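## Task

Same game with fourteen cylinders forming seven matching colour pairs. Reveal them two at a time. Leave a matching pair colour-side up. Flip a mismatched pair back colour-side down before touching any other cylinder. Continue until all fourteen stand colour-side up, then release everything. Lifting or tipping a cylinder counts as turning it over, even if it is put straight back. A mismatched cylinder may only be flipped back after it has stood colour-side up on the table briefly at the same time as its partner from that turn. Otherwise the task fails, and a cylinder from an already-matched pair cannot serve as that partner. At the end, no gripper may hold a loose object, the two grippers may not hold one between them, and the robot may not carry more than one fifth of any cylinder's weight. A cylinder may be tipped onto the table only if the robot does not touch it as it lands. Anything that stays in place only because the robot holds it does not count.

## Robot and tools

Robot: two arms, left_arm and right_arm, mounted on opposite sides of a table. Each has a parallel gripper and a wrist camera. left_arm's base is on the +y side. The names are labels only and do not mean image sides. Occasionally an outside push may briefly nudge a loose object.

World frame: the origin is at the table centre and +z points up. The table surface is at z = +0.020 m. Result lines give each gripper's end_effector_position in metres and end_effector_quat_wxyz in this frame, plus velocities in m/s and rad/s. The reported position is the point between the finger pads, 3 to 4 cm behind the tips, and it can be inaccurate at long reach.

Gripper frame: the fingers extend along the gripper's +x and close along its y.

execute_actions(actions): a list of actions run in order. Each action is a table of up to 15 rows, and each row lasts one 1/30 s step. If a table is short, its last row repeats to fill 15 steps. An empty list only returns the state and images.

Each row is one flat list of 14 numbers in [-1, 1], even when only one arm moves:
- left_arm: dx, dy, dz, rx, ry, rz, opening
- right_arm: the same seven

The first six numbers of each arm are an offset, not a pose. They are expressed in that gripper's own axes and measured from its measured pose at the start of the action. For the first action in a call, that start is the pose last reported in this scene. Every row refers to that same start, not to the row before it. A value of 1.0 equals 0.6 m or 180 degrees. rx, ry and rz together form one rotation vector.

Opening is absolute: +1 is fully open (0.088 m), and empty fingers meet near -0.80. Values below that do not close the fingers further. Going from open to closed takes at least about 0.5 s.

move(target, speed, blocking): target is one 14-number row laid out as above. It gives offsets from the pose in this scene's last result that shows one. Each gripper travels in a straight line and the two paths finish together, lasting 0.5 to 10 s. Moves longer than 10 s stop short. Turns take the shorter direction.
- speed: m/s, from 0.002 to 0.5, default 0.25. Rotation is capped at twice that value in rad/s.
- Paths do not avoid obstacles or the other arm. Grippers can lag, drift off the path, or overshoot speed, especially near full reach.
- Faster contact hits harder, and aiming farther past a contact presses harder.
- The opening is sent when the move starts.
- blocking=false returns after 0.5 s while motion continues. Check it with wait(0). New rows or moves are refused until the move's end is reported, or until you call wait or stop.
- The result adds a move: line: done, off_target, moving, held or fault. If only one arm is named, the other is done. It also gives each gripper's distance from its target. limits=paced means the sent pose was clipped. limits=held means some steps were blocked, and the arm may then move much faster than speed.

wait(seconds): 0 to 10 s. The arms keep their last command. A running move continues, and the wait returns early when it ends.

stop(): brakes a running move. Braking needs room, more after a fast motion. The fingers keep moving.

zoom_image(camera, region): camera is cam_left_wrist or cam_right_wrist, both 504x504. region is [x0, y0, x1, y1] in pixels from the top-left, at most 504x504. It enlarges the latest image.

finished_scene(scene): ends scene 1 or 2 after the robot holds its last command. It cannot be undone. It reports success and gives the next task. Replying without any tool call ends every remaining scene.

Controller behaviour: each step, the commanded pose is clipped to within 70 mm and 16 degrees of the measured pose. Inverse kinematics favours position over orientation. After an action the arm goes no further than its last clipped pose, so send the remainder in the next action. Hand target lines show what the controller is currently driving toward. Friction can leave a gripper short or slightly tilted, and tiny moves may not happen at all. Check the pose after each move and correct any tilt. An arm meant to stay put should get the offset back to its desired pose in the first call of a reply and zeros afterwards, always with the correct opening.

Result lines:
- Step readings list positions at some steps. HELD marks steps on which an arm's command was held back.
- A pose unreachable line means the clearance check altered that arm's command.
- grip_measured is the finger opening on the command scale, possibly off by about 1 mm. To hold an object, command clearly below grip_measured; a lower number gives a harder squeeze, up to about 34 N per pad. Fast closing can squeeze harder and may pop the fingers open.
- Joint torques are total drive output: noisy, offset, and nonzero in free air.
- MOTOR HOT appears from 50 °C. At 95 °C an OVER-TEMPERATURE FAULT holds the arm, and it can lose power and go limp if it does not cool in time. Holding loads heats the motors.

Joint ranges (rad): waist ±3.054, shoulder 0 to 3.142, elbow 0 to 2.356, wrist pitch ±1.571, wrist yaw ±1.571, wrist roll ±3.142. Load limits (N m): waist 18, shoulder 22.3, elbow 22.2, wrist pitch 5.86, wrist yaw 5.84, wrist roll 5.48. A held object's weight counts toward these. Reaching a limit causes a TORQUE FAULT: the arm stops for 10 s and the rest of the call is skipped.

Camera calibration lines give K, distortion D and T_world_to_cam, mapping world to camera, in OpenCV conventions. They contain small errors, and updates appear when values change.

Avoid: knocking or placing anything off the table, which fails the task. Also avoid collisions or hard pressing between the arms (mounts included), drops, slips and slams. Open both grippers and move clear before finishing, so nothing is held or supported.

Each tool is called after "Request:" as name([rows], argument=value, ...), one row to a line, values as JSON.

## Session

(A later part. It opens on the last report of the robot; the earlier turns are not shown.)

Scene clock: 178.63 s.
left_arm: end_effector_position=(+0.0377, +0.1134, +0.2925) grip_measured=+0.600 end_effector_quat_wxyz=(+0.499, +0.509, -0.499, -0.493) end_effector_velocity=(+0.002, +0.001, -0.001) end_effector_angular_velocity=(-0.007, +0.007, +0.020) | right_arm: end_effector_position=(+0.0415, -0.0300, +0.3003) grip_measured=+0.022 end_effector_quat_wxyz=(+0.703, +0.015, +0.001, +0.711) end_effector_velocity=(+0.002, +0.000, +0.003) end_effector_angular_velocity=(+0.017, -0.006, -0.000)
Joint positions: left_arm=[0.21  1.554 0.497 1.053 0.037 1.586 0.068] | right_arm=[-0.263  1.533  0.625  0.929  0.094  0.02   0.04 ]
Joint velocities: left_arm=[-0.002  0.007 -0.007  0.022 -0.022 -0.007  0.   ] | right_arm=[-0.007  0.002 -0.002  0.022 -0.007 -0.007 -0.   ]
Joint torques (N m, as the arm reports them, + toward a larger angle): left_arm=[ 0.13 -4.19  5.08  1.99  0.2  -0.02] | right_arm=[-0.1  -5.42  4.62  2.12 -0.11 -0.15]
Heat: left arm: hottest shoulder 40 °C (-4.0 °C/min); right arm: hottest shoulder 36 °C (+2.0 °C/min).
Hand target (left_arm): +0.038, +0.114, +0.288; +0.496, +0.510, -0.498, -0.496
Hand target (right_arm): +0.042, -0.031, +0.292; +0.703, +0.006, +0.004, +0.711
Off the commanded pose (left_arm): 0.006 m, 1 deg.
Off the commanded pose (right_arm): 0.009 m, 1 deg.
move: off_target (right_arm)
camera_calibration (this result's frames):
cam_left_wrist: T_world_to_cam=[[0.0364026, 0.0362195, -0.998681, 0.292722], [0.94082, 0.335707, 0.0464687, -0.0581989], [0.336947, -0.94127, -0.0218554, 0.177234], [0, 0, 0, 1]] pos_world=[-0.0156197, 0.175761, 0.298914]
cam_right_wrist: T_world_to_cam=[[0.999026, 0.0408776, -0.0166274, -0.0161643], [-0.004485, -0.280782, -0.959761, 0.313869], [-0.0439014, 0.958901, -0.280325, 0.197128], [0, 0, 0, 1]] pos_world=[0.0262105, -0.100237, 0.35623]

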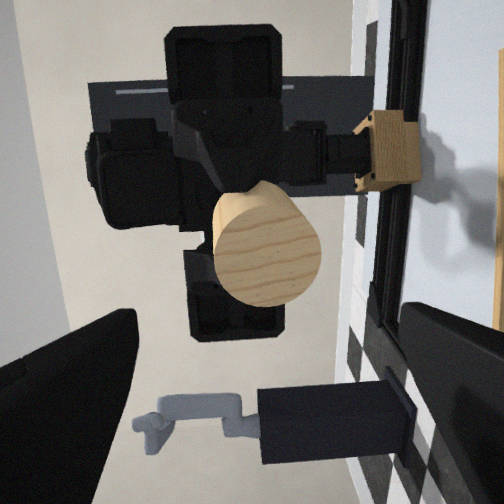

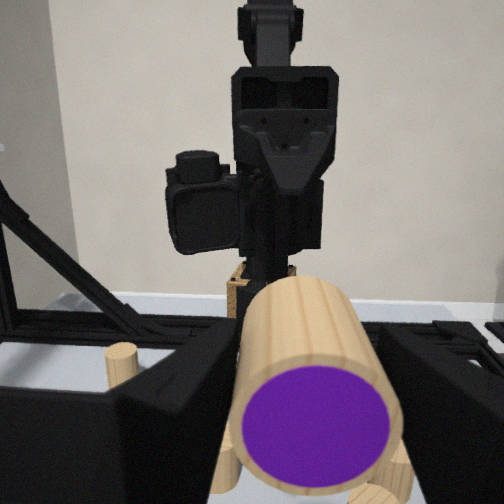

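Request:
move(target=[0.152,-0.002,0.002,0,0,0,0.6,0,0,0,0,0,0,-0.25], speed=0.15)

Request:
move(target=[0,0,0,0,0,0,-0.25,0,0,0,0,0,0,-0.25])

Request:
move(target=[0,0,0,0,0,0,-0.25,0,0,0,0,0,0,0.55])

Request:
move(target=[0,0,0,0,0,0,-0.25,-0.1,0,-0.01,-0.004,0.005,-0.004,0.55])

Request:
move(target=[-0.168,-0.30,0.023,0,0,-0.5,-0.25,0,0,0,0,0,0,0.55], speed=0.4)

Scene clock: 184.03 s.
left_arm: end_effector_position=(+0.0387, +0.0250, +0.2909) grip_measured=+0.600 end_effector_quat_wxyz=(+0.498, +0.508, -0.500, -0.494) end_effector_velocity=(-0.002, -0.002, +0.000) end_effector_angular_velocity=(+0.002, +0.007, -0.010) | right_arm: end_effector_position=(+0.0415, -0.0300, +0.3000) grip_measured=+0.022 end_effector_quat_wxyz=(+0.703, +0.015, +0.001, +0.711) end_effector_velocity=(-0.004, -0.001, -0.004) end_effector_angular_velocity=(-0.012, -0.009, +0.024)
Joint positions: left_arm=[0.201 1.858 0.852 1.002 0.032 1.586 0.068] | right_arm=[-0.263  1.533  0.624  0.929  0.094  0.02   0.04 ]
Joint velocities: left_arm=[-0.002  0.002  0.007 -0.007  0.007 -0.007 -0.   ] | right_arm=[ 0.002 -0.002 -0.007 -0.007 -0.022 -0.007 -0.   ]
Joint torques (N m, as the arm reports them, + toward a larger angle): left_arm=[-0.22 -6.12  7.06  1.58 -0.21 -0.02] | right_arm=[ 0.06 -6.47  6.15  1.77  0.    0.  ]
Heat: left arm: hottest shoulder 40 °C (-4.0 °C/min); right arm: hottest shoulder 36 °C (+2.0 °C/min).
Hand target (left_arm): +0.038, +0.022, +0.291; +0.499, +0.509, -0.499, -0.493
Hand target (right_arm): +0.041, -0.030, +0.300; +0.703, +0.015, +0.001, +0.711
Off the commanded pose (left_arm): 0.003 m, 0 deg.
Off the commanded pose (right_arm): 0.000 m, 0 deg.
move: done
camera_calibration (this result's frames):
cam_left_wrist: T_world_to_cam=[[0.0365583, 0.0360812, -0.99868, 0.294281], [0.942093, 0.332115, 0.0464858, -0.0293116], [0.333354, -0.942548, -0.0218502, 0.0938372], [0, 0, 0, 1]] pos_world=[-0.0144253, 0.0875629, 0.297306]
cam_right_wrist: T_world_to_cam=[[0.999026, 0.0408713, -0.0166029, -0.0161754], [-0.00444659, -0.281146, -0.959655, 0.313541], [-0.0438901, 0.958794, -0.280691, 0.197127], [0, 0, 0, 1]] pos_world=[0.0262057, -0.100192, 0.355955]

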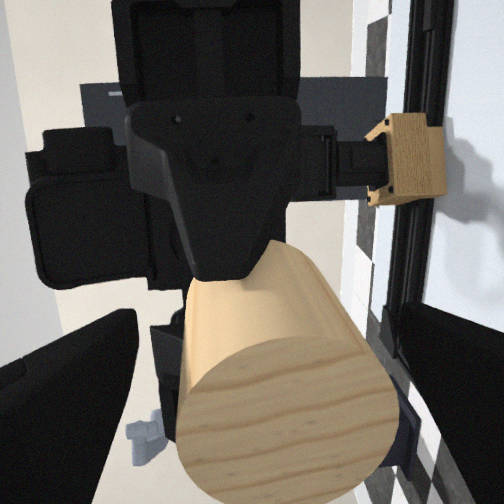

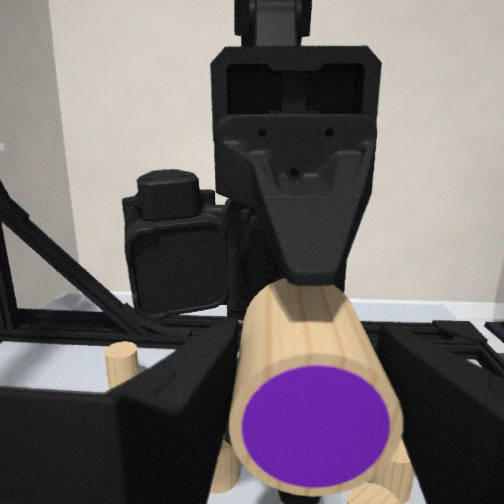

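Scene clock: 184.53 s.
left_arm: end_effector_position=(+0.0387, +0.0249, +0.2909) grip_measured=+0.051 end_effector_quat_wxyz=(+0.498, +0.508, -0.500, -0.494) end_effector_velocity=(-0.002, -0.000, +0.001) end_effector_angular_velocity=(+0.002, +0.007, -0.010) | right_arm: end_effector_position=(+0.0415, -0.0300, +0.2996) grip_measured=+0.022 end_effector_quat_wxyz=(+0.703, +0.015, +0.001, +0.711) end_effector_velocity=(+0.002, -0.001, -0.002) end_effector_angular_velocity=(-0.002, -0.007, -0.010)
Joint positions: left_arm=[0.201 1.858 0.853 1.002 0.032 1.586 0.042] | right_arm=[-0.263  1.533  0.624  0.929  0.094  0.02   0.04 ]
Joint velocities: left_arm=[-0.002 -0.002  0.002 -0.007  0.007 -0.007 -0.   ] | right_arm=[-0.002  0.002 -0.007  0.007  0.007 -0.007 -0.   ]
Joint torques (N m, as the arm reports them, + toward a larger angle): left_arm=[ 0.   -6.96  5.97  1.73  0.01 -0.04] | right_arm=[ 0.05 -6.35  6.03  1.93  0.01 -0.01]
Heat: left arm: hottest shoulder 40 °C (-4.1 °C/min); right arm: hottest shoulder 36 °C (+2.0 °C/min).
Hand target (left_arm): +0.039, +0.025, +0.291; +0.498, +0.508, -0.500, -0.494
Hand target (right_arm): +0.042, -0.030, +0.300; +0.703, +0.015, +0.001, +0.711
Off the commanded pose (left_arm): 0.000 m, 0 deg.
Off the commanded pose (right_arm): 0.000 m, 0 deg.
move: done
camera_calibration (this result's frames):
cam_left_wrist: T_world_to_cam=[[0.0365583, 0.0360812, -0.99868, 0.294256], [0.942093, 0.332115, 0.0464858, -0.0292822], [0.333354, -0.942548, -0.0218502, 0.0937443], [0, 0, 0, 1]] pos_world=[-0.014421, 0.0874664, 0.297277]
cam_right_wrist: T_world_to_cam=[[0.999028, 0.0408524, -0.0165295, -0.0162069], [-0.00433138, -0.282238, -0.959335, 0.313081], [-0.0438564, 0.958474, -0.281787, 0.197406], [0, 0, 0, 1]] pos_world=[0.0262047, -0.100182, 0.355708]

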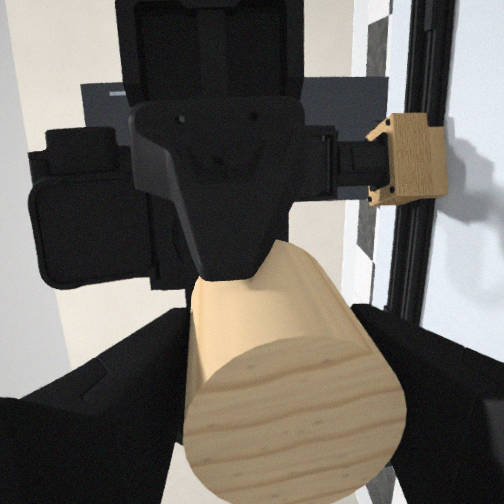

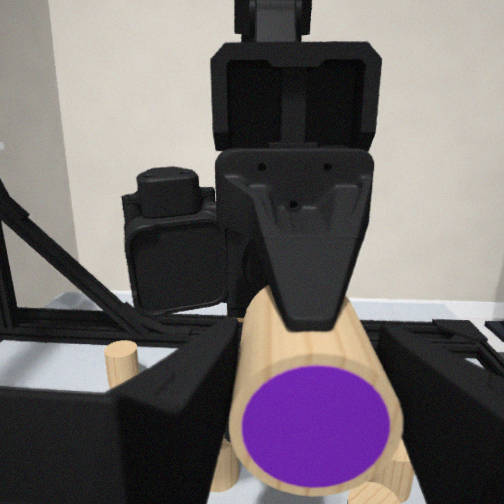

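Scene clock: 185.20 s.
left_arm: end_effector_position=(+0.0387, +0.0249, +0.2906) grip_measured=+0.051 end_effector_quat_wxyz=(+0.498, +0.508, -0.500, -0.494) end_effector_velocity=(-0.002, +0.001, -0.001) end_effector_angular_velocity=(+0.007, +0.022, -0.010) | right_arm: end_effector_position=(+0.0415, -0.0300, +0.2998) grip_measured=+0.548 end_effector_quat_wxyz=(+0.703, +0.015, +0.001, +0.711) end_effector_velocity=(+0.004, +0.000, +0.000) end_effector_angular_velocity=(-0.002, -0.007, -0.015)
Joint positions: left_arm=[0.201 1.858 0.853 1.001 0.032 1.586 0.041] | right_arm=[-0.263  1.533  0.624  0.929  0.093  0.02   0.066]
Joint velocities: left_arm=[-0.002 -0.002 -0.002 -0.007  0.007 -0.022 -0.   ] | right_arm=[-0.007 -0.002  0.002 -0.007  0.007 -0.007  0.001]
Joint torques (N m, as the arm reports them, + toward a larger angle): left_arm=[-0.02 -7.05  6.03  1.83  0.   -0.05] | right_arm=[ 0.05 -6.33  6.05  1.85  0.01 -0.01]
Heat: left arm: hottest shoulder 40 °C (-4.0 °C/min); right arm: hottest shoulder 36 °C (+2.0 °C/min).
Hand target (left_arm): +0.039, +0.025, +0.291; +0.498, +0.508, -0.500, -0.494
Hand target (right_arm): +0.041, -0.030, +0.300; +0.703, +0.015, +0.001, +0.711
Off the commanded pose (left_arm): 0.000 m, 0 deg.
Off the commanded pose (right_arm): 0.000 m, 0 deg.
move: done
camera_calibration (this result's frames):
cam_left_wrist: T_world_to_cam=[[0.0365083, 0.037223, -0.99864, 0.293969], [0.942095, 0.332062, 0.0468183, -0.0293662], [0.333353, -0.942523, -0.0229446, 0.0940572], [0, 0, 0, 1]] pos_world=[-0.0144207, 0.0874601, 0.297102]
cam_right_wrist: T_world_to_cam=[[0.999012, 0.0412397, -0.0165465, -0.0161258], [-0.00425519, -0.281875, -0.959442, 0.313289], [-0.0442312, 0.958564, -0.281421, 0.197301], [0, 0, 0, 1]] pos_world=[0.0261699, -0.100152, 0.355841]

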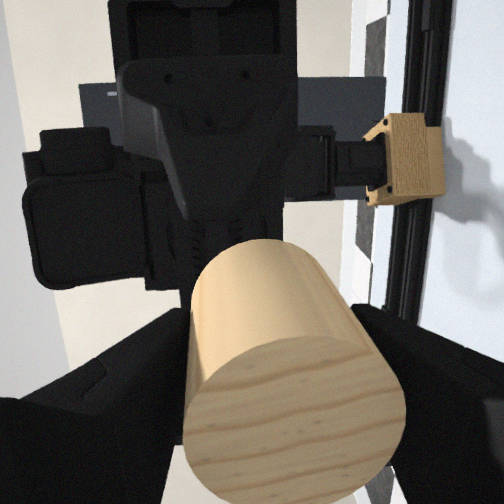

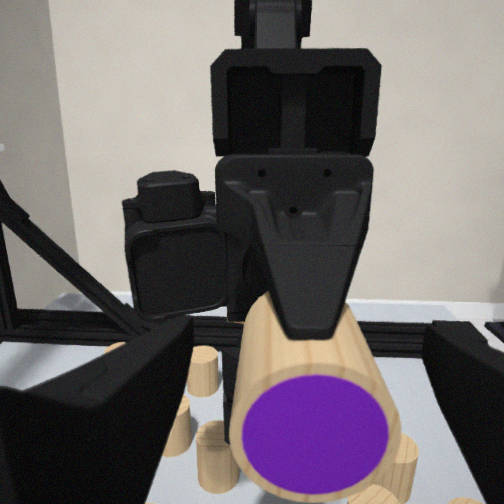

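Scene clock: 186.10 s.
left_arm: end_effector_position=(+0.0387, +0.0249, +0.2906) grip_measured=+0.049 end_effector_quat_wxyz=(+0.498, +0.508, -0.500, -0.494) end_effector_velocity=(+0.002, +0.002, -0.001) end_effector_angular_velocity=(+0.007, -0.007, +0.020) | right_arm: end_effector_position=(+0.0423, -0.0865, +0.2967) grip_measured=+0.550 end_effector_quat_wxyz=(+0.707, +0.011, +0.002, +0.707) end_effector_velocity=(+0.000, -0.003, -0.002) end_effector_angular_velocity=(-0.012, +0.006, +0.005)
Joint positions: left_arm=[0.201 1.858 0.853 1.001 0.032 1.586 0.041] | right_arm=[-0.232  1.294  0.425  0.882  0.136  0.016  0.066]
Joint velocities: left_arm=[-0.002 -0.007 -0.007 -0.007 -0.022  0.007 -0.   ] | right_arm=[-0.002 -0.017 -0.007 -0.022 -0.007  0.007 -0.   ]
Joint torques (N m, as the arm reports them, + toward a larger angle): left_arm=[-0.12 -6.92  5.97  1.73 -0.02 -0.05] | right_arm=[ 0.28 -5.34  4.58  1.63  0.09 -0.18]
Heat: left arm: hottest shoulder 40 °C (-4.0 °C/min); right arm: hottest shoulder 36 °C (+2.0 °C/min).
Hand target (left_arm): +0.039, +0.025, +0.291; +0.498, +0.508, -0.500, -0.494
Hand target (right_arm): +0.042, -0.090, +0.293; +0.707, +0.005, +0.002, +0.707
Off the commanded pose (left_arm): 0.000 m, 0 deg.
Off the commanded pose (right_arm): 0.005 m, 1 deg.
move: done
camera_calibration (this result's frames):
cam_left_wrist: T_world_to_cam=[[0.0365083, 0.037223, -0.99864, 0.293969], [0.942095, 0.332062, 0.0468183, -0.0293662], [0.333353, -0.942523, -0.0229446, 0.0940572], [0, 0, 0, 1]] pos_world=[-0.0144207, 0.0874601, 0.297102]
cam_right_wrist: T_world_to_cam=[[0.999498, 0.0292613, -0.0121149, -0.0170542], [-0.00317403, -0.288055, -0.957609, 0.293214], [-0.0315106, 0.957167, -0.287818, 0.25189], [0, 0, 0, 1]] pos_world=[0.0259136, -0.15614, 0.353076]

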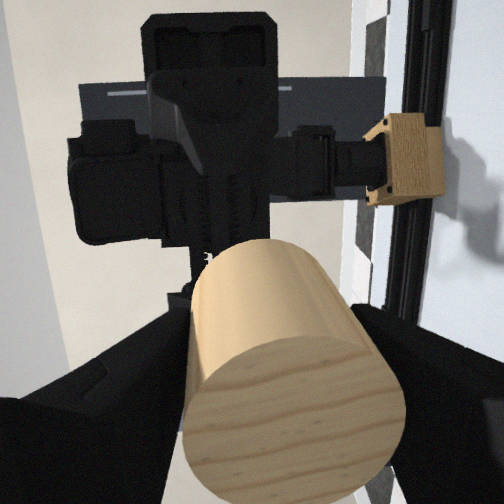

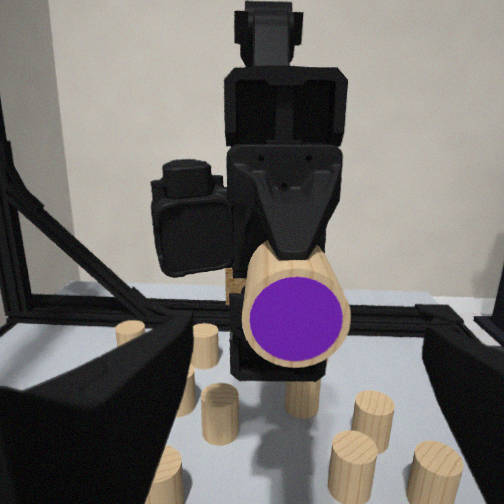

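Scene clock: 188.63 s.
left_arm: end_effector_position=(+0.0263, +0.1278, +0.1111) grip_measured=+0.047 end_effector_quat_wxyz=(+0.005, +0.709, +0.007, -0.705) end_effector_velocity=(+0.002, +0.005, -0.002) end_effector_angular_velocity=(+0.027, -0.022, +0.005) | right_arm: end_effector_position=(+0.0423, -0.0866, +0.2966) grip_measured=+0.550 end_effector_quat_wxyz=(+0.707, +0.011, +0.002, +0.707) end_effector_velocity=(+0.004, -0.001, -0.000) end_effector_angular_velocity=(-0.002, -0.008, -0.015)
Joint positions: left_arm=[ 0.166  2.144  1.472 -0.901 -0.005  1.562  0.041] | right_arm=[-0.232  1.294  0.425  0.882  0.136  0.016  0.066]
Joint velocities: left_arm=[-0.002  0.007  0.002 -0.022 -0.022 -0.007 -0.   ] | right_arm=[-0.007 -0.007 -0.002 -0.007  0.007 -0.007 -0.   ]
Joint torques (N m, as the arm reports them, + toward a larger angle): left_arm=[-0.3  -7.21  6.61 -0.04 -0.11 -0.09] | right_arm=[ 0.02 -4.58  6.22  1.86  0.01 -0.01]
Heat: left arm: hottest shoulder 40 °C (-4.0 °C/min); right arm: hottest shoulder 35 °C (+1.0 °C/min).
Hand target (left_arm): +0.026, +0.126, +0.110; +0.005, +0.711, +0.008, -0.703
Hand target (right_arm): +0.042, -0.087, +0.297; +0.707, +0.011, +0.002, +0.707
Off the commanded pose (left_arm): 0.002 m, 1 deg.
Off the commanded pose (right_arm): 0.000 m, 0 deg.
move: done
camera_calibration (this result's frames):
cam_left_wrist: T_world_to_cam=[[0.00341674, 0.999379, 0.0350777, -0.125667], [0.945209, -0.0146788, 0.326136, -0.0303085], [0.326449, 0.0320415, -0.944672, 0.169093], [0, 0, 0, 1]] pos_world=[-0.026123, 0.119726, 0.17403]
cam_right_wrist: T_world_to_cam=[[0.999498, 0.0292613, -0.0121149, -0.0170649], [-0.00317403, -0.288055, -0.957609, 0.29316], [-0.0315106, 0.957167, -0.287818, 0.251975], [0, 0, 0, 1]] pos_world=[0.0259267, -0.156236, 0.353048]

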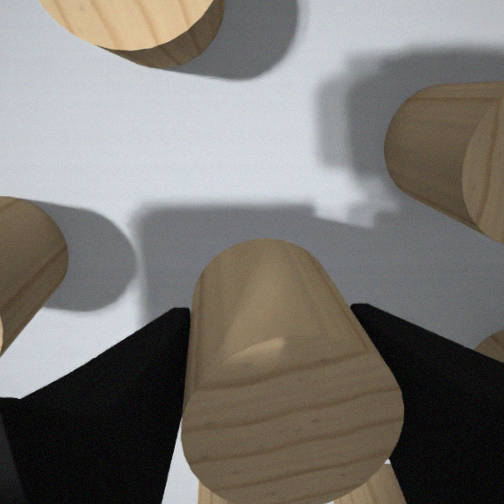

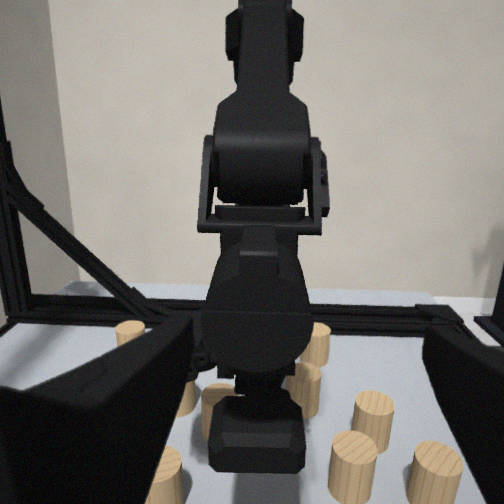

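Next: Lc (0.132,0.182).

Request:
move(target=[0.063,0,0,0,0,0,-0.25,0,0,0,0,0,0,0.55], speed=0.08)

Request:
move(target=[0,0,0,0,0,0,0.6,0,0,0,0,0,0,0.55])

Request:
move(target=[-0.13,0,0,0,0,0,0.6,0,0,0,0,0,0,0.55])

Request:
move(target=[0,-0.088,-0.18,0,0,0.006,0.6,0,0,0,0,0,0,0.55], speed=0.3)

Scene clock: 191.80 s.
left_arm: end_effector_position=(+0.0263, +0.1266, +0.0769) grip_measured=+0.043 end_effector_quat_wxyz=(+0.008, +0.709, +0.005, -0.705) end_effector_velocity=(-0.002, +0.001, -0.000) end_effector_angular_velocity=(+0.007, -0.007, +0.000) | right_arm: end_effector_position=(+0.0423, -0.0865, +0.2968) grip_measured=+0.550 end_effector_quat_wxyz=(+0.707, +0.011, +0.002, +0.707) end_effector_velocity=(+0.002, -0.000, -0.005) end_effector_angular_velocity=(-0.022, -0.010, -0.000)
Joint positions: left_arm=[ 0.166  2.204  1.419 -0.781 -0.005  1.562  0.041] | right_arm=[-0.232  1.294  0.425  0.882  0.136  0.016  0.066]
Joint velocities: left_arm=[-0.007  0.002  0.002 -0.007 -0.007 -0.007 -0.   ] | right_arm=[-0.007 -0.002 -0.002 -0.022 -0.007 -0.007 -0.   ]
Joint torques (N m, as the arm reports them, + toward a larger angle): left_arm=[ 0.15 -7.63  4.86  0.39  0.05  0.03] | right_arm=[ 0.04 -4.58  6.21  1.83  0.    0.  ]
Heat: left arm: hottest shoulder 40 °C (-4.0 °C/min); right arm: hottest shoulder 35 °C (+1.0 °C/min).
Hand target (left_arm): +0.027, +0.128, +0.073; +0.006, +0.709, +0.007, -0.705
Hand target (right_arm): +0.042, -0.087, +0.297; +0.707, +0.011, +0.002, +0.707
Off the commanded pose (left_arm): 0.004 m, 0 deg.
Off the commanded pose (right_arm): 0.000 m, 0 deg.
move: done
camera_calibration (this result's frames):
cam_left_wrist: T_world_to_cam=[[0.00303331, 0.999608, 0.0278318, -0.122653], [0.945192, -0.0119532, 0.326298, -0.0195262], [0.326502, 0.0253166, -0.944857, 0.137641], [0, 0, 0, 1]] pos_world=[-0.0261122, 0.118887, 0.139836]
cam_right_wrist: T_world_to_cam=[[0.999498, 0.0292659, -0.0121557, -0.0170445], [-0.00322371, -0.287693, -0.957717, 0.293395], [-0.0315255, 0.957275, -0.287454, 0.25187], [0, 0, 0, 1]] pos_world=[0.0259221, -0.156203, 0.353183]

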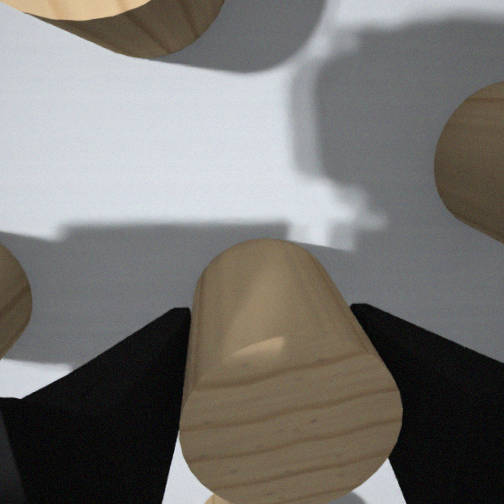

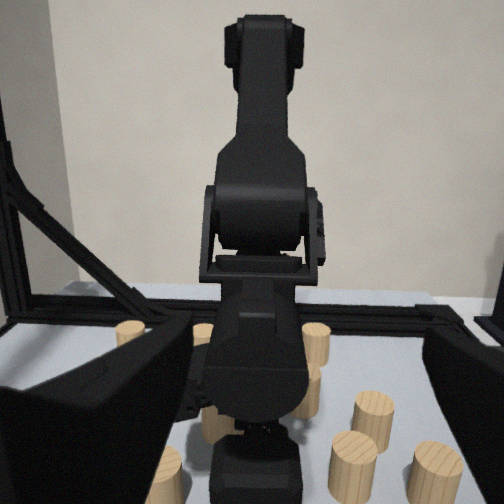

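Scene clock: 192.47 s.
left_arm: end_effector_position=(+0.0263, +0.1266, +0.0769) grip_measured=+0.598 end_effector_quat_wxyz=(+0.008, +0.709, +0.005, -0.705) end_effector_velocity=(+0.000, -0.000, -0.001) end_effector_angular_velocity=(-0.002, -0.007, +0.020) | right_arm: end_effector_position=(+0.0423, -0.0865, +0.2968) grip_measured=+0.550 end_effector_quat_wxyz=(+0.707, +0.011, +0.002, +0.707) end_effector_velocity=(+0.002, -0.000, -0.005) end_effector_angular_velocity=(-0.022, +0.004, -0.010)
Joint positions: left_arm=[ 0.166  2.204  1.419 -0.781 -0.005  1.562  0.068] | right_arm=[-0.232  1.294  0.425  0.882  0.136  0.016  0.066]
Joint velocities: left_arm=[-0.002  0.002 -0.002  0.007 -0.007 -0.022  0.   ] | right_arm=[-0.002 -0.002 -0.002 -0.022  0.007  0.007 -0.   ]
Joint torques (N m, as the arm reports them, + toward a larger angle): left_arm=[-0.08 -8.27  5.2   0.17  0.05  0.03] | right_arm=[ 0.04 -4.62  6.23  1.85  0.01 -0.01]
Heat: left arm: hottest shoulder 41 °C (-2.0 °C/min); right arm: hottest shoulder 35 °C (+1.0 °C/min).
Hand target (left_arm): +0.026, +0.127, +0.077; +0.008, +0.709, +0.005, -0.705
Hand target (right_arm): +0.042, -0.087, +0.297; +0.707, +0.011, +0.002, +0.707
Off the commanded pose (left_arm): 0.000 m, 0 deg.
Off the commanded pose (right_arm): 0.000 m, 0 deg.
move: done
camera_calibration (this result's frames):
cam_left_wrist: T_world_to_cam=[[0.00303331, 0.999608, 0.0278318, -0.122653], [0.945192, -0.0119532, 0.326298, -0.0195262], [0.326502, 0.0253166, -0.944857, 0.137641], [0, 0, 0, 1]] pos_world=[-0.0261122, 0.118887, 0.139836]
cam_right_wrist: T_world_to_cam=[[0.999498, 0.0292659, -0.0121557, -0.0170445], [-0.00322371, -0.287693, -0.957717, 0.293395], [-0.0315255, 0.957275, -0.287454, 0.25187], [0, 0, 0, 1]] pos_world=[0.0259221, -0.156203, 0.353183]

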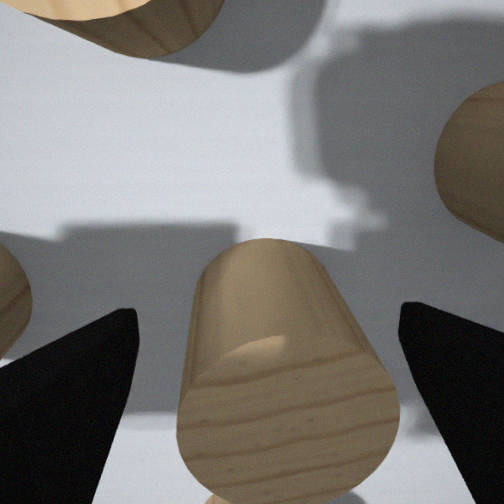

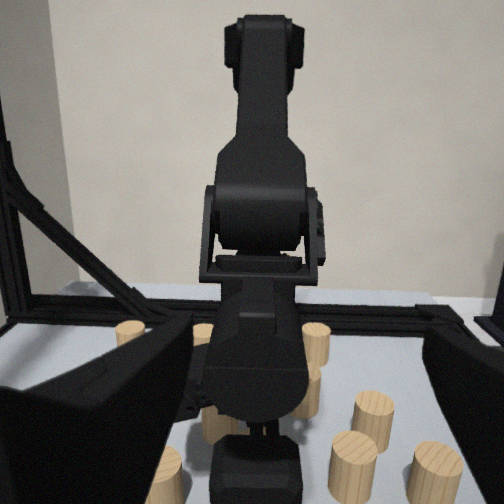

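Scene clock: 193.33 s.
left_arm: end_effector_position=(+0.0263, +0.1291, +0.1489) grip_measured=+0.600 end_effector_quat_wxyz=(+0.003, +0.709, +0.010, -0.705) end_effector_velocity=(+0.002, +0.001, +0.004) end_effector_angular_velocity=(+0.007, -0.007, -0.005) | right_arm: end_effector_position=(+0.0423, -0.0865, +0.2968) grip_measured=+0.550 end_effector_quat_wxyz=(+0.707, +0.011, +0.002, +0.707) end_effector_velocity=(-0.002, -0.001, -0.004) end_effector_angular_velocity=(-0.012, -0.009, +0.010)
Joint positions: left_arm=[ 0.166  2.093  1.552 -1.04  -0.005  1.562  0.068] | right_arm=[-0.232  1.294  0.425  0.882  0.136  0.016  0.066]
Joint velocities: left_arm=[ 0.002 -0.002  0.012 -0.022 -0.007  0.007 -0.   ] | right_arm=[ 0.002 -0.002 -0.007 -0.007 -0.007 -0.007 -0.   ]
Joint torques (N m, as the arm reports them, + toward a larger angle): left_arm=[-0.27 -8.9   6.76 -0.08  0.03 -0.05] | right_arm=[ 0.01 -4.62  6.28  1.84  0.   -0.01]
Heat: left arm: hottest shoulder 41 °C (-2.0 °C/min); right arm: hottest shoulder 35 °C (+1.0 °C/min).
Hand target (left_arm): +0.025, +0.127, +0.155; +0.008, +0.709, +0.005, -0.705
Hand target (right_arm): +0.042, -0.087, +0.297; +0.707, +0.011, +0.002, +0.707
Off the commanded pose (left_arm): 0.006 m, 1 deg.
Off the commanded pose (right_arm): 0.000 m, 0 deg.
move: done
camera_calibration (this result's frames):
cam_left_wrist: T_world_to_cam=[[0.00303814, 0.9991, 0.0423177, -0.129308], [0.945236, -0.0166807, 0.32596, -0.042331], [0.326372, 0.0390099, -0.944436, 0.203858], [0, 0, 0, 1]] pos_world=[-0.0261278, 0.120533, 0.211801]
cam_right_wrist: T_world_to_cam=[[0.999498, 0.0292659, -0.0121557, -0.0170445], [-0.00322371, -0.287693, -0.957717, 0.293395], [-0.0315255, 0.957275, -0.287454, 0.25187], [0, 0, 0, 1]] pos_world=[0.0259221, -0.156203, 0.353183]

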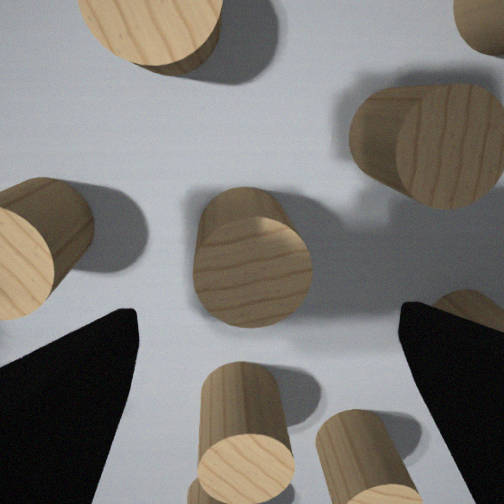

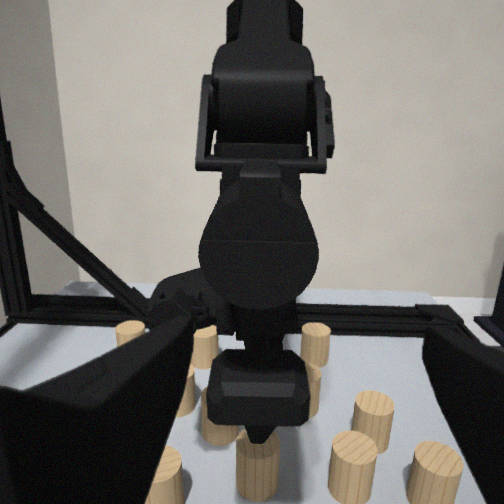

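Scene clock: 194.23 s.
left_arm: end_effector_position=(+0.1326, +0.1826, +0.1478) grip_measured=+0.600 end_effector_quat_wxyz=(+0.007, +0.709, +0.007, -0.705) end_effector_velocity=(+0.002, +0.004, +0.001) end_effector_angular_velocity=(+0.009, -0.005, +0.000) | right_arm: end_effector_position=(+0.0423, -0.0865, +0.2968) grip_measured=+0.550 end_effector_quat_wxyz=(+0.707, +0.011, +0.002, +0.707) end_effector_velocity=(-0.000, -0.001, -0.000) end_effector_angular_velocity=(-0.002, -0.008, +0.005)
Joint positions: left_arm=[ 0.472  1.956  1.344 -0.957 -0.006  1.867  0.068] | right_arm=[-0.232  1.294  0.425  0.882  0.136  0.016  0.066]
Joint velocities: left_arm=[ 0.007 -0.007 -0.007 -0.007 -0.007  0.007 -0.   ] | right_arm=[-0.002 -0.007 -0.002 -0.007 -0.007 -0.007 -0.   ]
Joint torques (N m, as the arm reports them, + toward a larger angle): left_arm=[ 0.18 -8.59  4.95  0.41  0.02  0.12] | right_arm=[ 0.02 -4.64  6.19  1.83  0.    0.  ]
Heat: left arm: hottest shoulder 41 °C (-2.0 °C/min); right arm: hottest shoulder 35 °C (+1.0 °C/min).
Hand target (left_arm): +0.134, +0.183, +0.151; +0.010, +0.710, +0.003, -0.704
Hand target (right_arm): +0.042, -0.087, +0.297; +0.707, +0.011, +0.002, +0.707
Off the commanded pose (left_arm): 0.003 m, 1 deg.
Off the commanded pose (right_arm): 0.000 m, 0 deg.
move: done
camera_calibration (this result's frames):
cam_left_wrist: T_world_to_cam=[[0.00186743, 0.999464, 0.0326847, -0.181553], [0.945037, -0.0124504, 0.326725, -0.142431], [0.326957, 0.0302782, -0.944554, 0.167562], [0, 0, 0, 1]] pos_world=[0.080156, 0.174609, 0.210741]
cam_right_wrist: T_world_to_cam=[[0.999498, 0.0292659, -0.0121557, -0.0170445], [-0.00322371, -0.287693, -0.957717, 0.293395], [-0.0315255, 0.957275, -0.287454, 0.25187], [0, 0, 0, 1]] pos_world=[0.0259221, -0.156203, 0.353183]

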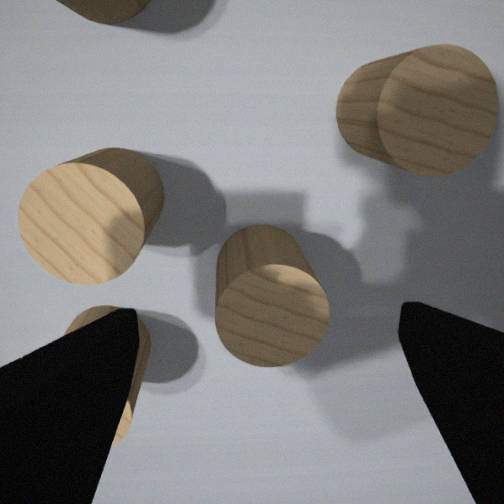

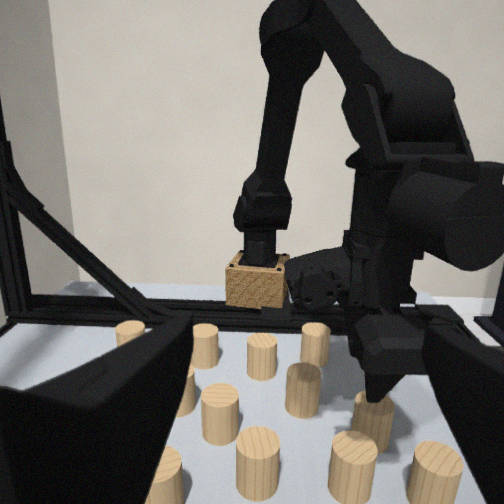

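Request:
move(target=[0,-0.006,-0.024,0,0,0,0.45,0,0,0,0,0,0,0.55])

Request:
move(target=[0.124,0,0,0,0,0,0.45,0,0,0,0,0,0,0.55], speed=0.1)

Scene clock: 196.60 s.
left_arm: end_effector_position=(+0.1455, +0.1873, +0.1479) grip_measured=+0.450 end_effector_quat_wxyz=(+0.007, +0.709, +0.007, -0.705) end_effector_velocity=(-0.002, +0.001, +0.002) end_effector_angular_velocity=(+0.005, -0.006, -0.015) | right_arm: end_effector_position=(+0.0423, -0.0865, +0.2968) grip_measured=+0.550 end_effector_quat_wxyz=(+0.707, +0.011, +0.002, +0.707) end_effector_velocity=(-0.002, -0.001, +0.003) end_effector_angular_velocity=(+0.012, +0.009, +0.020)
Joint positions: left_arm=[ 0.511  1.956  1.343 -0.957 -0.006  1.904  0.061] | right_arm=[-0.232  1.294  0.425  0.882  0.136  0.016  0.066]
Joint velocities: left_arm=[-0.007 -0.007 -0.002 -0.007 -0.007  0.007 -0.   ] | right_arm=[-0.002 -0.007 -0.002  0.007 -0.022  0.007 -0.   ]
Joint torques (N m, as the arm reports them, + toward a larger angle): left_arm=[ 0.25 -6.8   6.33  0.05  0.04  0.14] | right_arm=[ 0.08 -4.57  6.23  1.84  0.01 -0.02]
Heat: left arm: hottest shoulder 41 °C (-2.0 °C/min); right arm: hottest shoulder 35 °C (+1.0 °C/min).
Hand target (left_arm): +0.147, +0.187, +0.148; +0.007, +0.709, +0.007, -0.705
Hand target (right_arm): +0.042, -0.087, +0.297; +0.707, +0.011, +0.002, +0.707
Off the commanded pose (left_arm): 0.002 m, 0 deg.
Off the commanded pose (right_arm): 0.000 m, 0 deg.
move: done
camera_calibration (this result's frames):
cam_left_wrist: T_world_to_cam=[[0.000719225, 0.99947, 0.0325487, -0.186007], [0.945014, -0.0113237, 0.326835, -0.154772], [0.32703, 0.0305239, -0.944521, 0.163228], [0, 0, 0, 1]] pos_world=[0.0930146, 0.179174, 0.210812]
cam_right_wrist: T_world_to_cam=[[0.999498, 0.0292659, -0.0121557, -0.0170445], [-0.00322371, -0.287693, -0.957717, 0.293395], [-0.0315255, 0.957275, -0.287454, 0.25187], [0, 0, 0, 1]] pos_world=[0.0259221, -0.156203, 0.353183]

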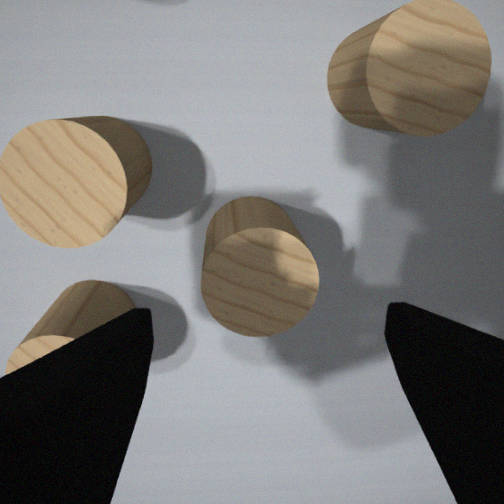

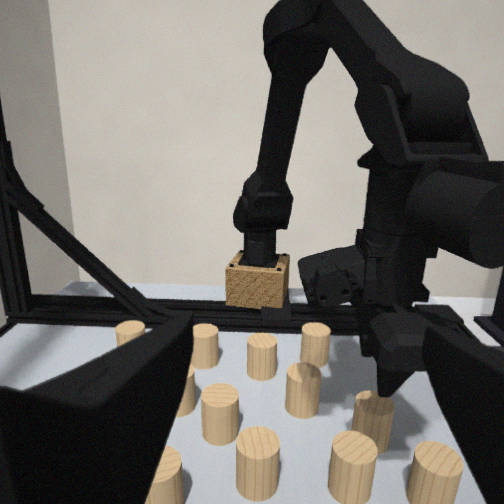

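Scene clock: 197.73 s.
left_arm: end_effector_position=(+0.1460, +0.1858, +0.0772) grip_measured=+0.450 end_effector_quat_wxyz=(+0.010, +0.710, +0.005, -0.704) end_effector_velocity=(-0.001, +0.003, -0.001) end_effector_angular_velocity=(+0.014, -0.003, -0.010) | right_arm: end_effector_position=(+0.0423, -0.0865, +0.2968) grip_measured=+0.550 end_effector_quat_wxyz=(+0.707, +0.011, +0.002, +0.707) end_effector_velocity=(-0.004, +0.000, +0.000) end_effector_angular_velocity=(-0.002, -0.008, +0.024)
Joint positions: left_arm=[ 0.511  2.083  1.217 -0.694 -0.006  1.904  0.061] | right_arm=[-0.232  1.294  0.425  0.882  0.136  0.016  0.066]
Joint velocities: left_arm=[-0.002  0.002 -0.002 -0.007 -0.007  0.007 -0.   ] | right_arm=[ 0.002 -0.002  0.002 -0.007 -0.022 -0.007 -0.   ]
Joint torques (N m, as the arm reports them, + toward a larger angle): left_arm=[ 0.18 -6.47  4.42  0.4   0.03  0.09] | right_arm=[ 0.02 -4.61  6.22  1.84  0.02 -0.01]
Heat: left arm: hottest shoulder 41 °C (-2.0 °C/min); right arm: hottest shoulder 35 °C (+1.0 °C/min).
Hand target (left_arm): +0.146, +0.188, +0.074; +0.007, +0.709, +0.007, -0.705
Hand target (right_arm): +0.042, -0.087, +0.297; +0.707, +0.011, +0.002, +0.707
Off the commanded pose (left_arm): 0.004 m, 0 deg.
Off the commanded pose (right_arm): 0.000 m, 0 deg.
move: done
camera_calibration (this result's frames):
cam_left_wrist: T_world_to_cam=[[0.000635983, 0.999695, 0.0246817, -0.181693], [0.944059, -0.00873967, 0.329661, -0.132748], [0.329776, 0.0230913, -0.943777, 0.0972604], [0, 0, 0, 1]] pos_world=[0.0933628, 0.178231, 0.140038]
cam_right_wrist: T_world_to_cam=[[0.999498, 0.0292659, -0.0121557, -0.0170445], [-0.00322371, -0.287693, -0.957717, 0.293395], [-0.0315255, 0.957275, -0.287454, 0.25187], [0, 0, 0, 1]] pos_world=[0.0259221, -0.156203, 0.353183]

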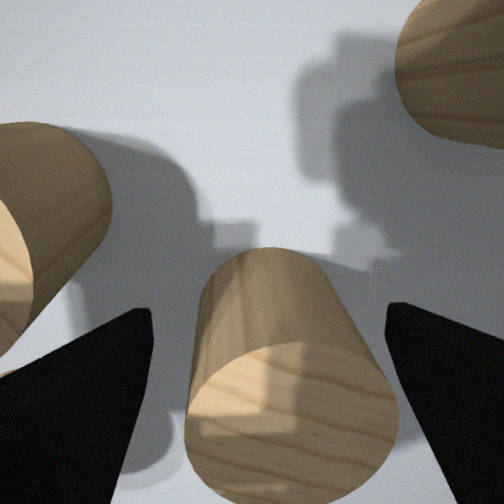

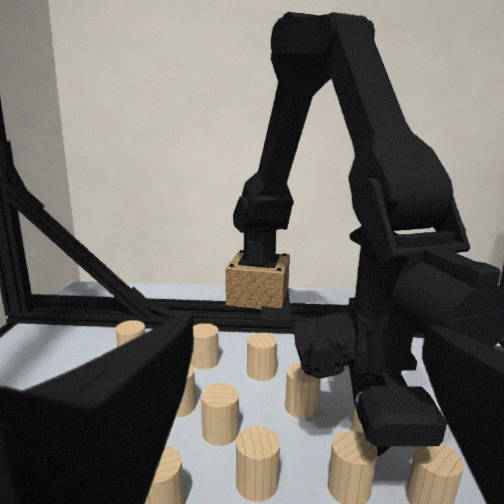

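Request:
move(target=[0,0,0,0,0,0,-0.25,0,0,0,0,0,0,0.55])

Request:
move(target=[-0.15,0,0,0,0,0,-0.25,0,0,0,0,0,0,0.55])

Request:
move(target=[-0.21,0.272,0.18,0,0,0.5,-0.25,0,0,0,0,0,0,0.55], speed=0.4)

Scene clock: 200.23 s.
left_arm: end_effector_position=(+0.1461, +0.1856, +0.0771) grip_measured=+0.037 end_effector_quat_wxyz=(+0.010, +0.710, +0.004, -0.704) end_effector_velocity=(-0.000, +0.001, +0.002) end_effector_angular_velocity=(+0.005, -0.006, +0.005) | right_arm: end_effector_position=(+0.0423, -0.0865, +0.2968) grip_measured=+0.550 end_effector_quat_wxyz=(+0.707, +0.011, +0.002, +0.707) end_effector_velocity=(-0.002, -0.001, -0.007) end_effector_angular_velocity=(-0.027, -0.026, +0.009)
Joint positions: left_arm=[ 0.511  2.083  1.217 -0.693 -0.006  1.904  0.041] | right_arm=[-0.232  1.294  0.425  0.882  0.136  0.016  0.066]
Joint velocities: left_arm=[-0.002 -0.007 -0.002 -0.007 -0.007 -0.007 -0.001] | right_arm=[ 0.002 -0.002 -0.007 -0.022 -0.007 -0.022 -0.   ]
Joint torques (N m, as the arm reports them, + toward a larger angle): left_arm=[-0.01 -7.34  4.89  0.1   0.04 -0.02] | right_arm=[ 0.04 -4.63  6.25  1.83  0.    0.  ]
Heat: left arm: hottest shoulder 41 °C (-2.0 °C/min); right arm: hottest shoulder 35 °C (+1.0 °C/min).
Hand target (left_arm): +0.146, +0.186, +0.077; +0.010, +0.710, +0.005, -0.704
Hand target (right_arm): +0.042, -0.087, +0.297; +0.707, +0.011, +0.002, +0.707
Off the commanded pose (left_arm): 0.000 m, 0 deg.
Off the commanded pose (right_arm): 0.000 m, 0 deg.
move: done
camera_calibration (this result's frames):
cam_left_wrist: T_world_to_cam=[[0.00101081, 0.999712, 0.02397, -0.181507], [0.943967, -0.00886489, 0.32992, -0.132756], [0.330038, 0.0222934, -0.943705, 0.097228], [0, 0, 0, 1]] pos_world=[0.0934117, 0.178111, 0.139904]
cam_right_wrist: T_world_to_cam=[[0.999498, 0.0292659, -0.0121557, -0.0170445], [-0.00322371, -0.287693, -0.957717, 0.293395], [-0.0315255, 0.957275, -0.287454, 0.25187], [0, 0, 0, 1]] pos_world=[0.0259221, -0.156203, 0.353183]

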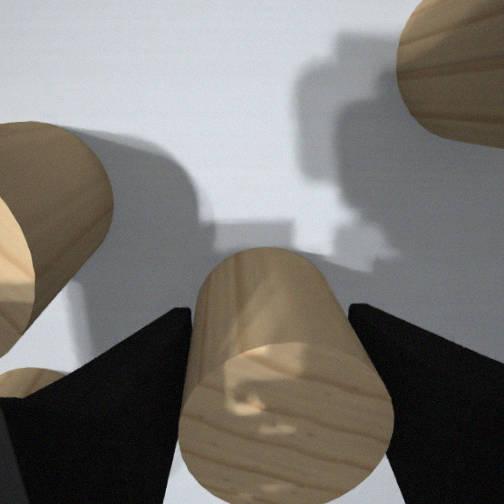

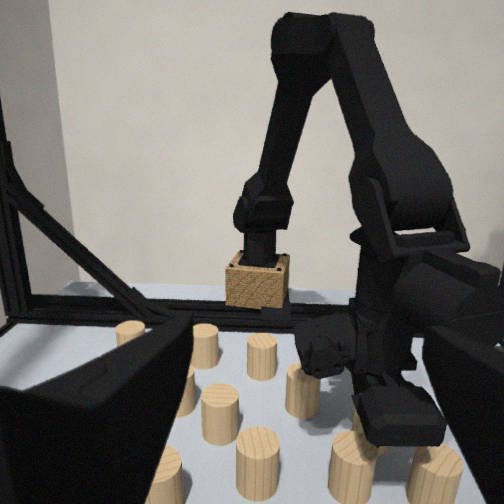

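Scene clock: 201.13 s.
left_arm: end_effector_position=(+0.1447, +0.1889, +0.1607) grip_measured=+0.036 end_effector_quat_wxyz=(+0.004, +0.708, +0.010, -0.706) end_effector_velocity=(-0.002, +0.005, +0.004) end_effector_angular_velocity=(+0.023, +0.001, -0.010) | right_arm: end_effector_position=(+0.0423, -0.0865, +0.2968) grip_measured=+0.550 end_effector_quat_wxyz=(+0.707, +0.011, +0.002, +0.707) end_effector_velocity=(-0.000, +0.000, -0.003) end_effector_angular_velocity=(-0.017, -0.024, +0.005)
Joint positions: left_arm=[ 0.51   1.939  1.374 -1.012 -0.006  1.904  0.041] | right_arm=[-0.232  1.294  0.425  0.882  0.136  0.016  0.066]
Joint velocities: left_arm=[-0.002 -0.007  0.007 -0.037 -0.007  0.007 -0.   ] | right_arm=[-0.002 -0.002  0.002 -0.022 -0.007 -0.022 -0.   ]
Joint torques (N m, as the arm reports them, + toward a larger angle): left_arm=[-0.35 -8.04  6.92 -0.04  0.04 -0.04] | right_arm=[ 0.05 -4.56  6.26  1.85  0.   -0.02]
Heat: left arm: hottest shoulder 41 °C (-2.0 °C/min); right arm: hottest shoulder 35 °C (+1.0 °C/min).
Hand target (left_arm): +0.145, +0.186, +0.167; +0.010, +0.710, +0.004, -0.704
Hand target (right_arm): +0.042, -0.087, +0.297; +0.707, +0.011, +0.002, +0.707
Off the commanded pose (left_arm): 0.007 m, 1 deg.
Off the commanded pose (right_arm): 0.000 m, 0 deg.
move: done
camera_calibration (this result's frames):
cam_left_wrist: T_world_to_cam=[[0.00158247, 0.999196, 0.0400572, -0.189342], [0.945908, -0.0144915, 0.324112, -0.157338], [0.324432, 0.0373775, -0.94517, 0.174743], [0, 0, 0, 1]] pos_world=[0.0924344, 0.180379, 0.223741]
cam_right_wrist: T_world_to_cam=[[0.999498, 0.0292659, -0.0121557, -0.0170445], [-0.00322371, -0.287693, -0.957717, 0.293395], [-0.0315255, 0.957275, -0.287454, 0.25187], [0, 0, 0, 1]] pos_world=[0.0259221, -0.156203, 0.353183]

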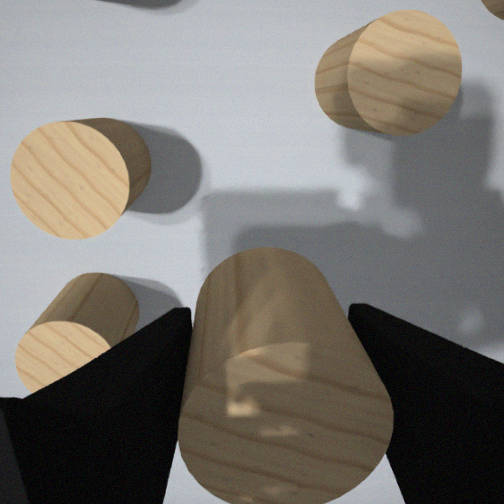

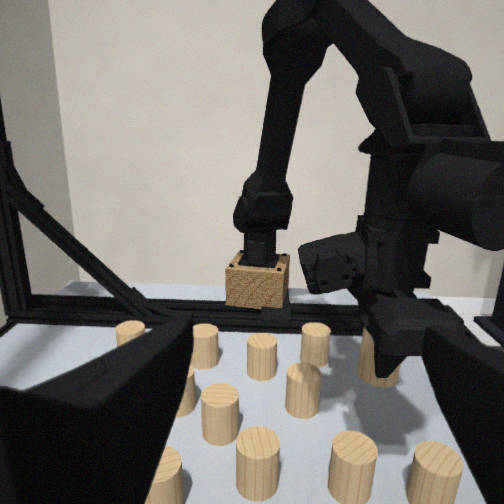

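Scene clock: 203.73 s.
left_arm: end_effector_position=(+0.0389, +0.0262, +0.2823) grip_measured=+0.034 end_effector_quat_wxyz=(+0.495, +0.509, -0.495, -0.501) end_effector_velocity=(-0.002, -0.001, -0.003) end_effector_angular_velocity=(+0.002, +0.007, +0.000) | right_arm: end_effector_position=(+0.0423, -0.0865, +0.2968) grip_measured=+0.550 end_effector_quat_wxyz=(+0.707, +0.011, +0.002, +0.707) end_effector_velocity=(+0.002, -0.000, -0.005) end_effector_angular_velocity=(-0.022, -0.040, -0.010)
Joint positions: left_arm=[0.203 1.869 0.841 1.008 0.037 1.579 0.041] | right_arm=[-0.232  1.294  0.425  0.882  0.136  0.016  0.066]
Joint velocities: left_arm=[-0.007  0.012  0.002  0.007 -0.007 -0.007 -0.   ] | right_arm=[-0.002 -0.002 -0.002 -0.022  0.007 -0.037 -0.   ]
Joint torques (N m, as the arm reports them, + toward a larger angle): left_arm=[-0.32 -6.28  7.12  2.12 -0.2  -0.14] | right_arm=[ 0.03 -4.6   6.19  1.84  0.01 -0.01]
Heat: left arm: hottest shoulder 42 °C (-1.0 °C/min); right arm: hottest shoulder 34 °C (+0.0 °C/min).
Hand target (left_arm): +0.039, +0.024, +0.285; +0.500, +0.507, -0.496, -0.498
Hand target (right_arm): +0.042, -0.087, +0.297; +0.707, +0.011, +0.002, +0.707
Off the commanded pose (left_arm): 0.005 m, 1 deg.
Off the commanded pose (right_arm): 0.000 m, 0 deg.
move: done
camera_calibration (this result's frames):
cam_left_wrist: T_world_to_cam=[[0.0286554, 0.052269, -0.998222, 0.285425], [0.943438, 0.328577, 0.0442878, -0.0289161], [0.330308, -0.94303, -0.0398971, 0.0999384], [0, 0, 0, 1]] pos_world=[-0.0139088, 0.0888271, 0.290186]
cam_right_wrist: T_world_to_cam=[[0.999498, 0.0292659, -0.0121557, -0.0170445], [-0.00322371, -0.287693, -0.957717, 0.293395], [-0.0315255, 0.957275, -0.287454, 0.25187], [0, 0, 0, 1]] pos_world=[0.0259221, -0.156203, 0.353183]

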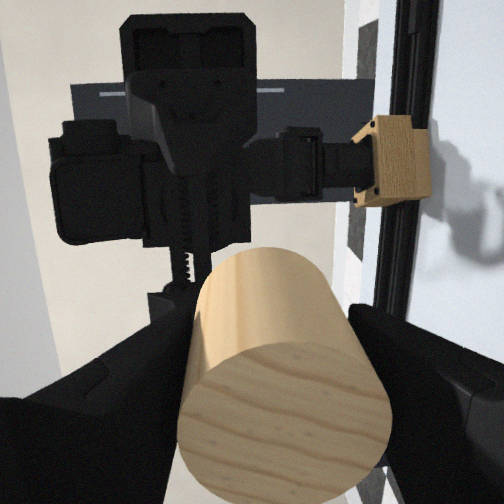

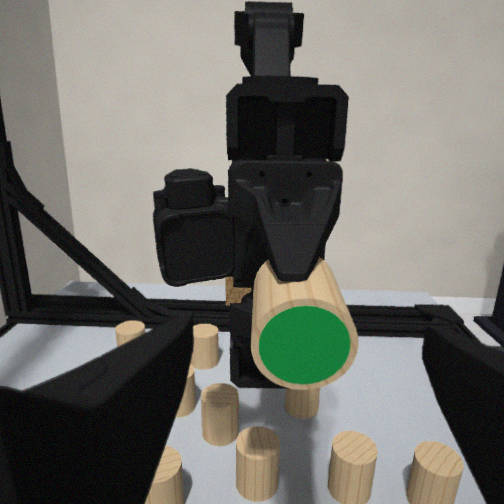

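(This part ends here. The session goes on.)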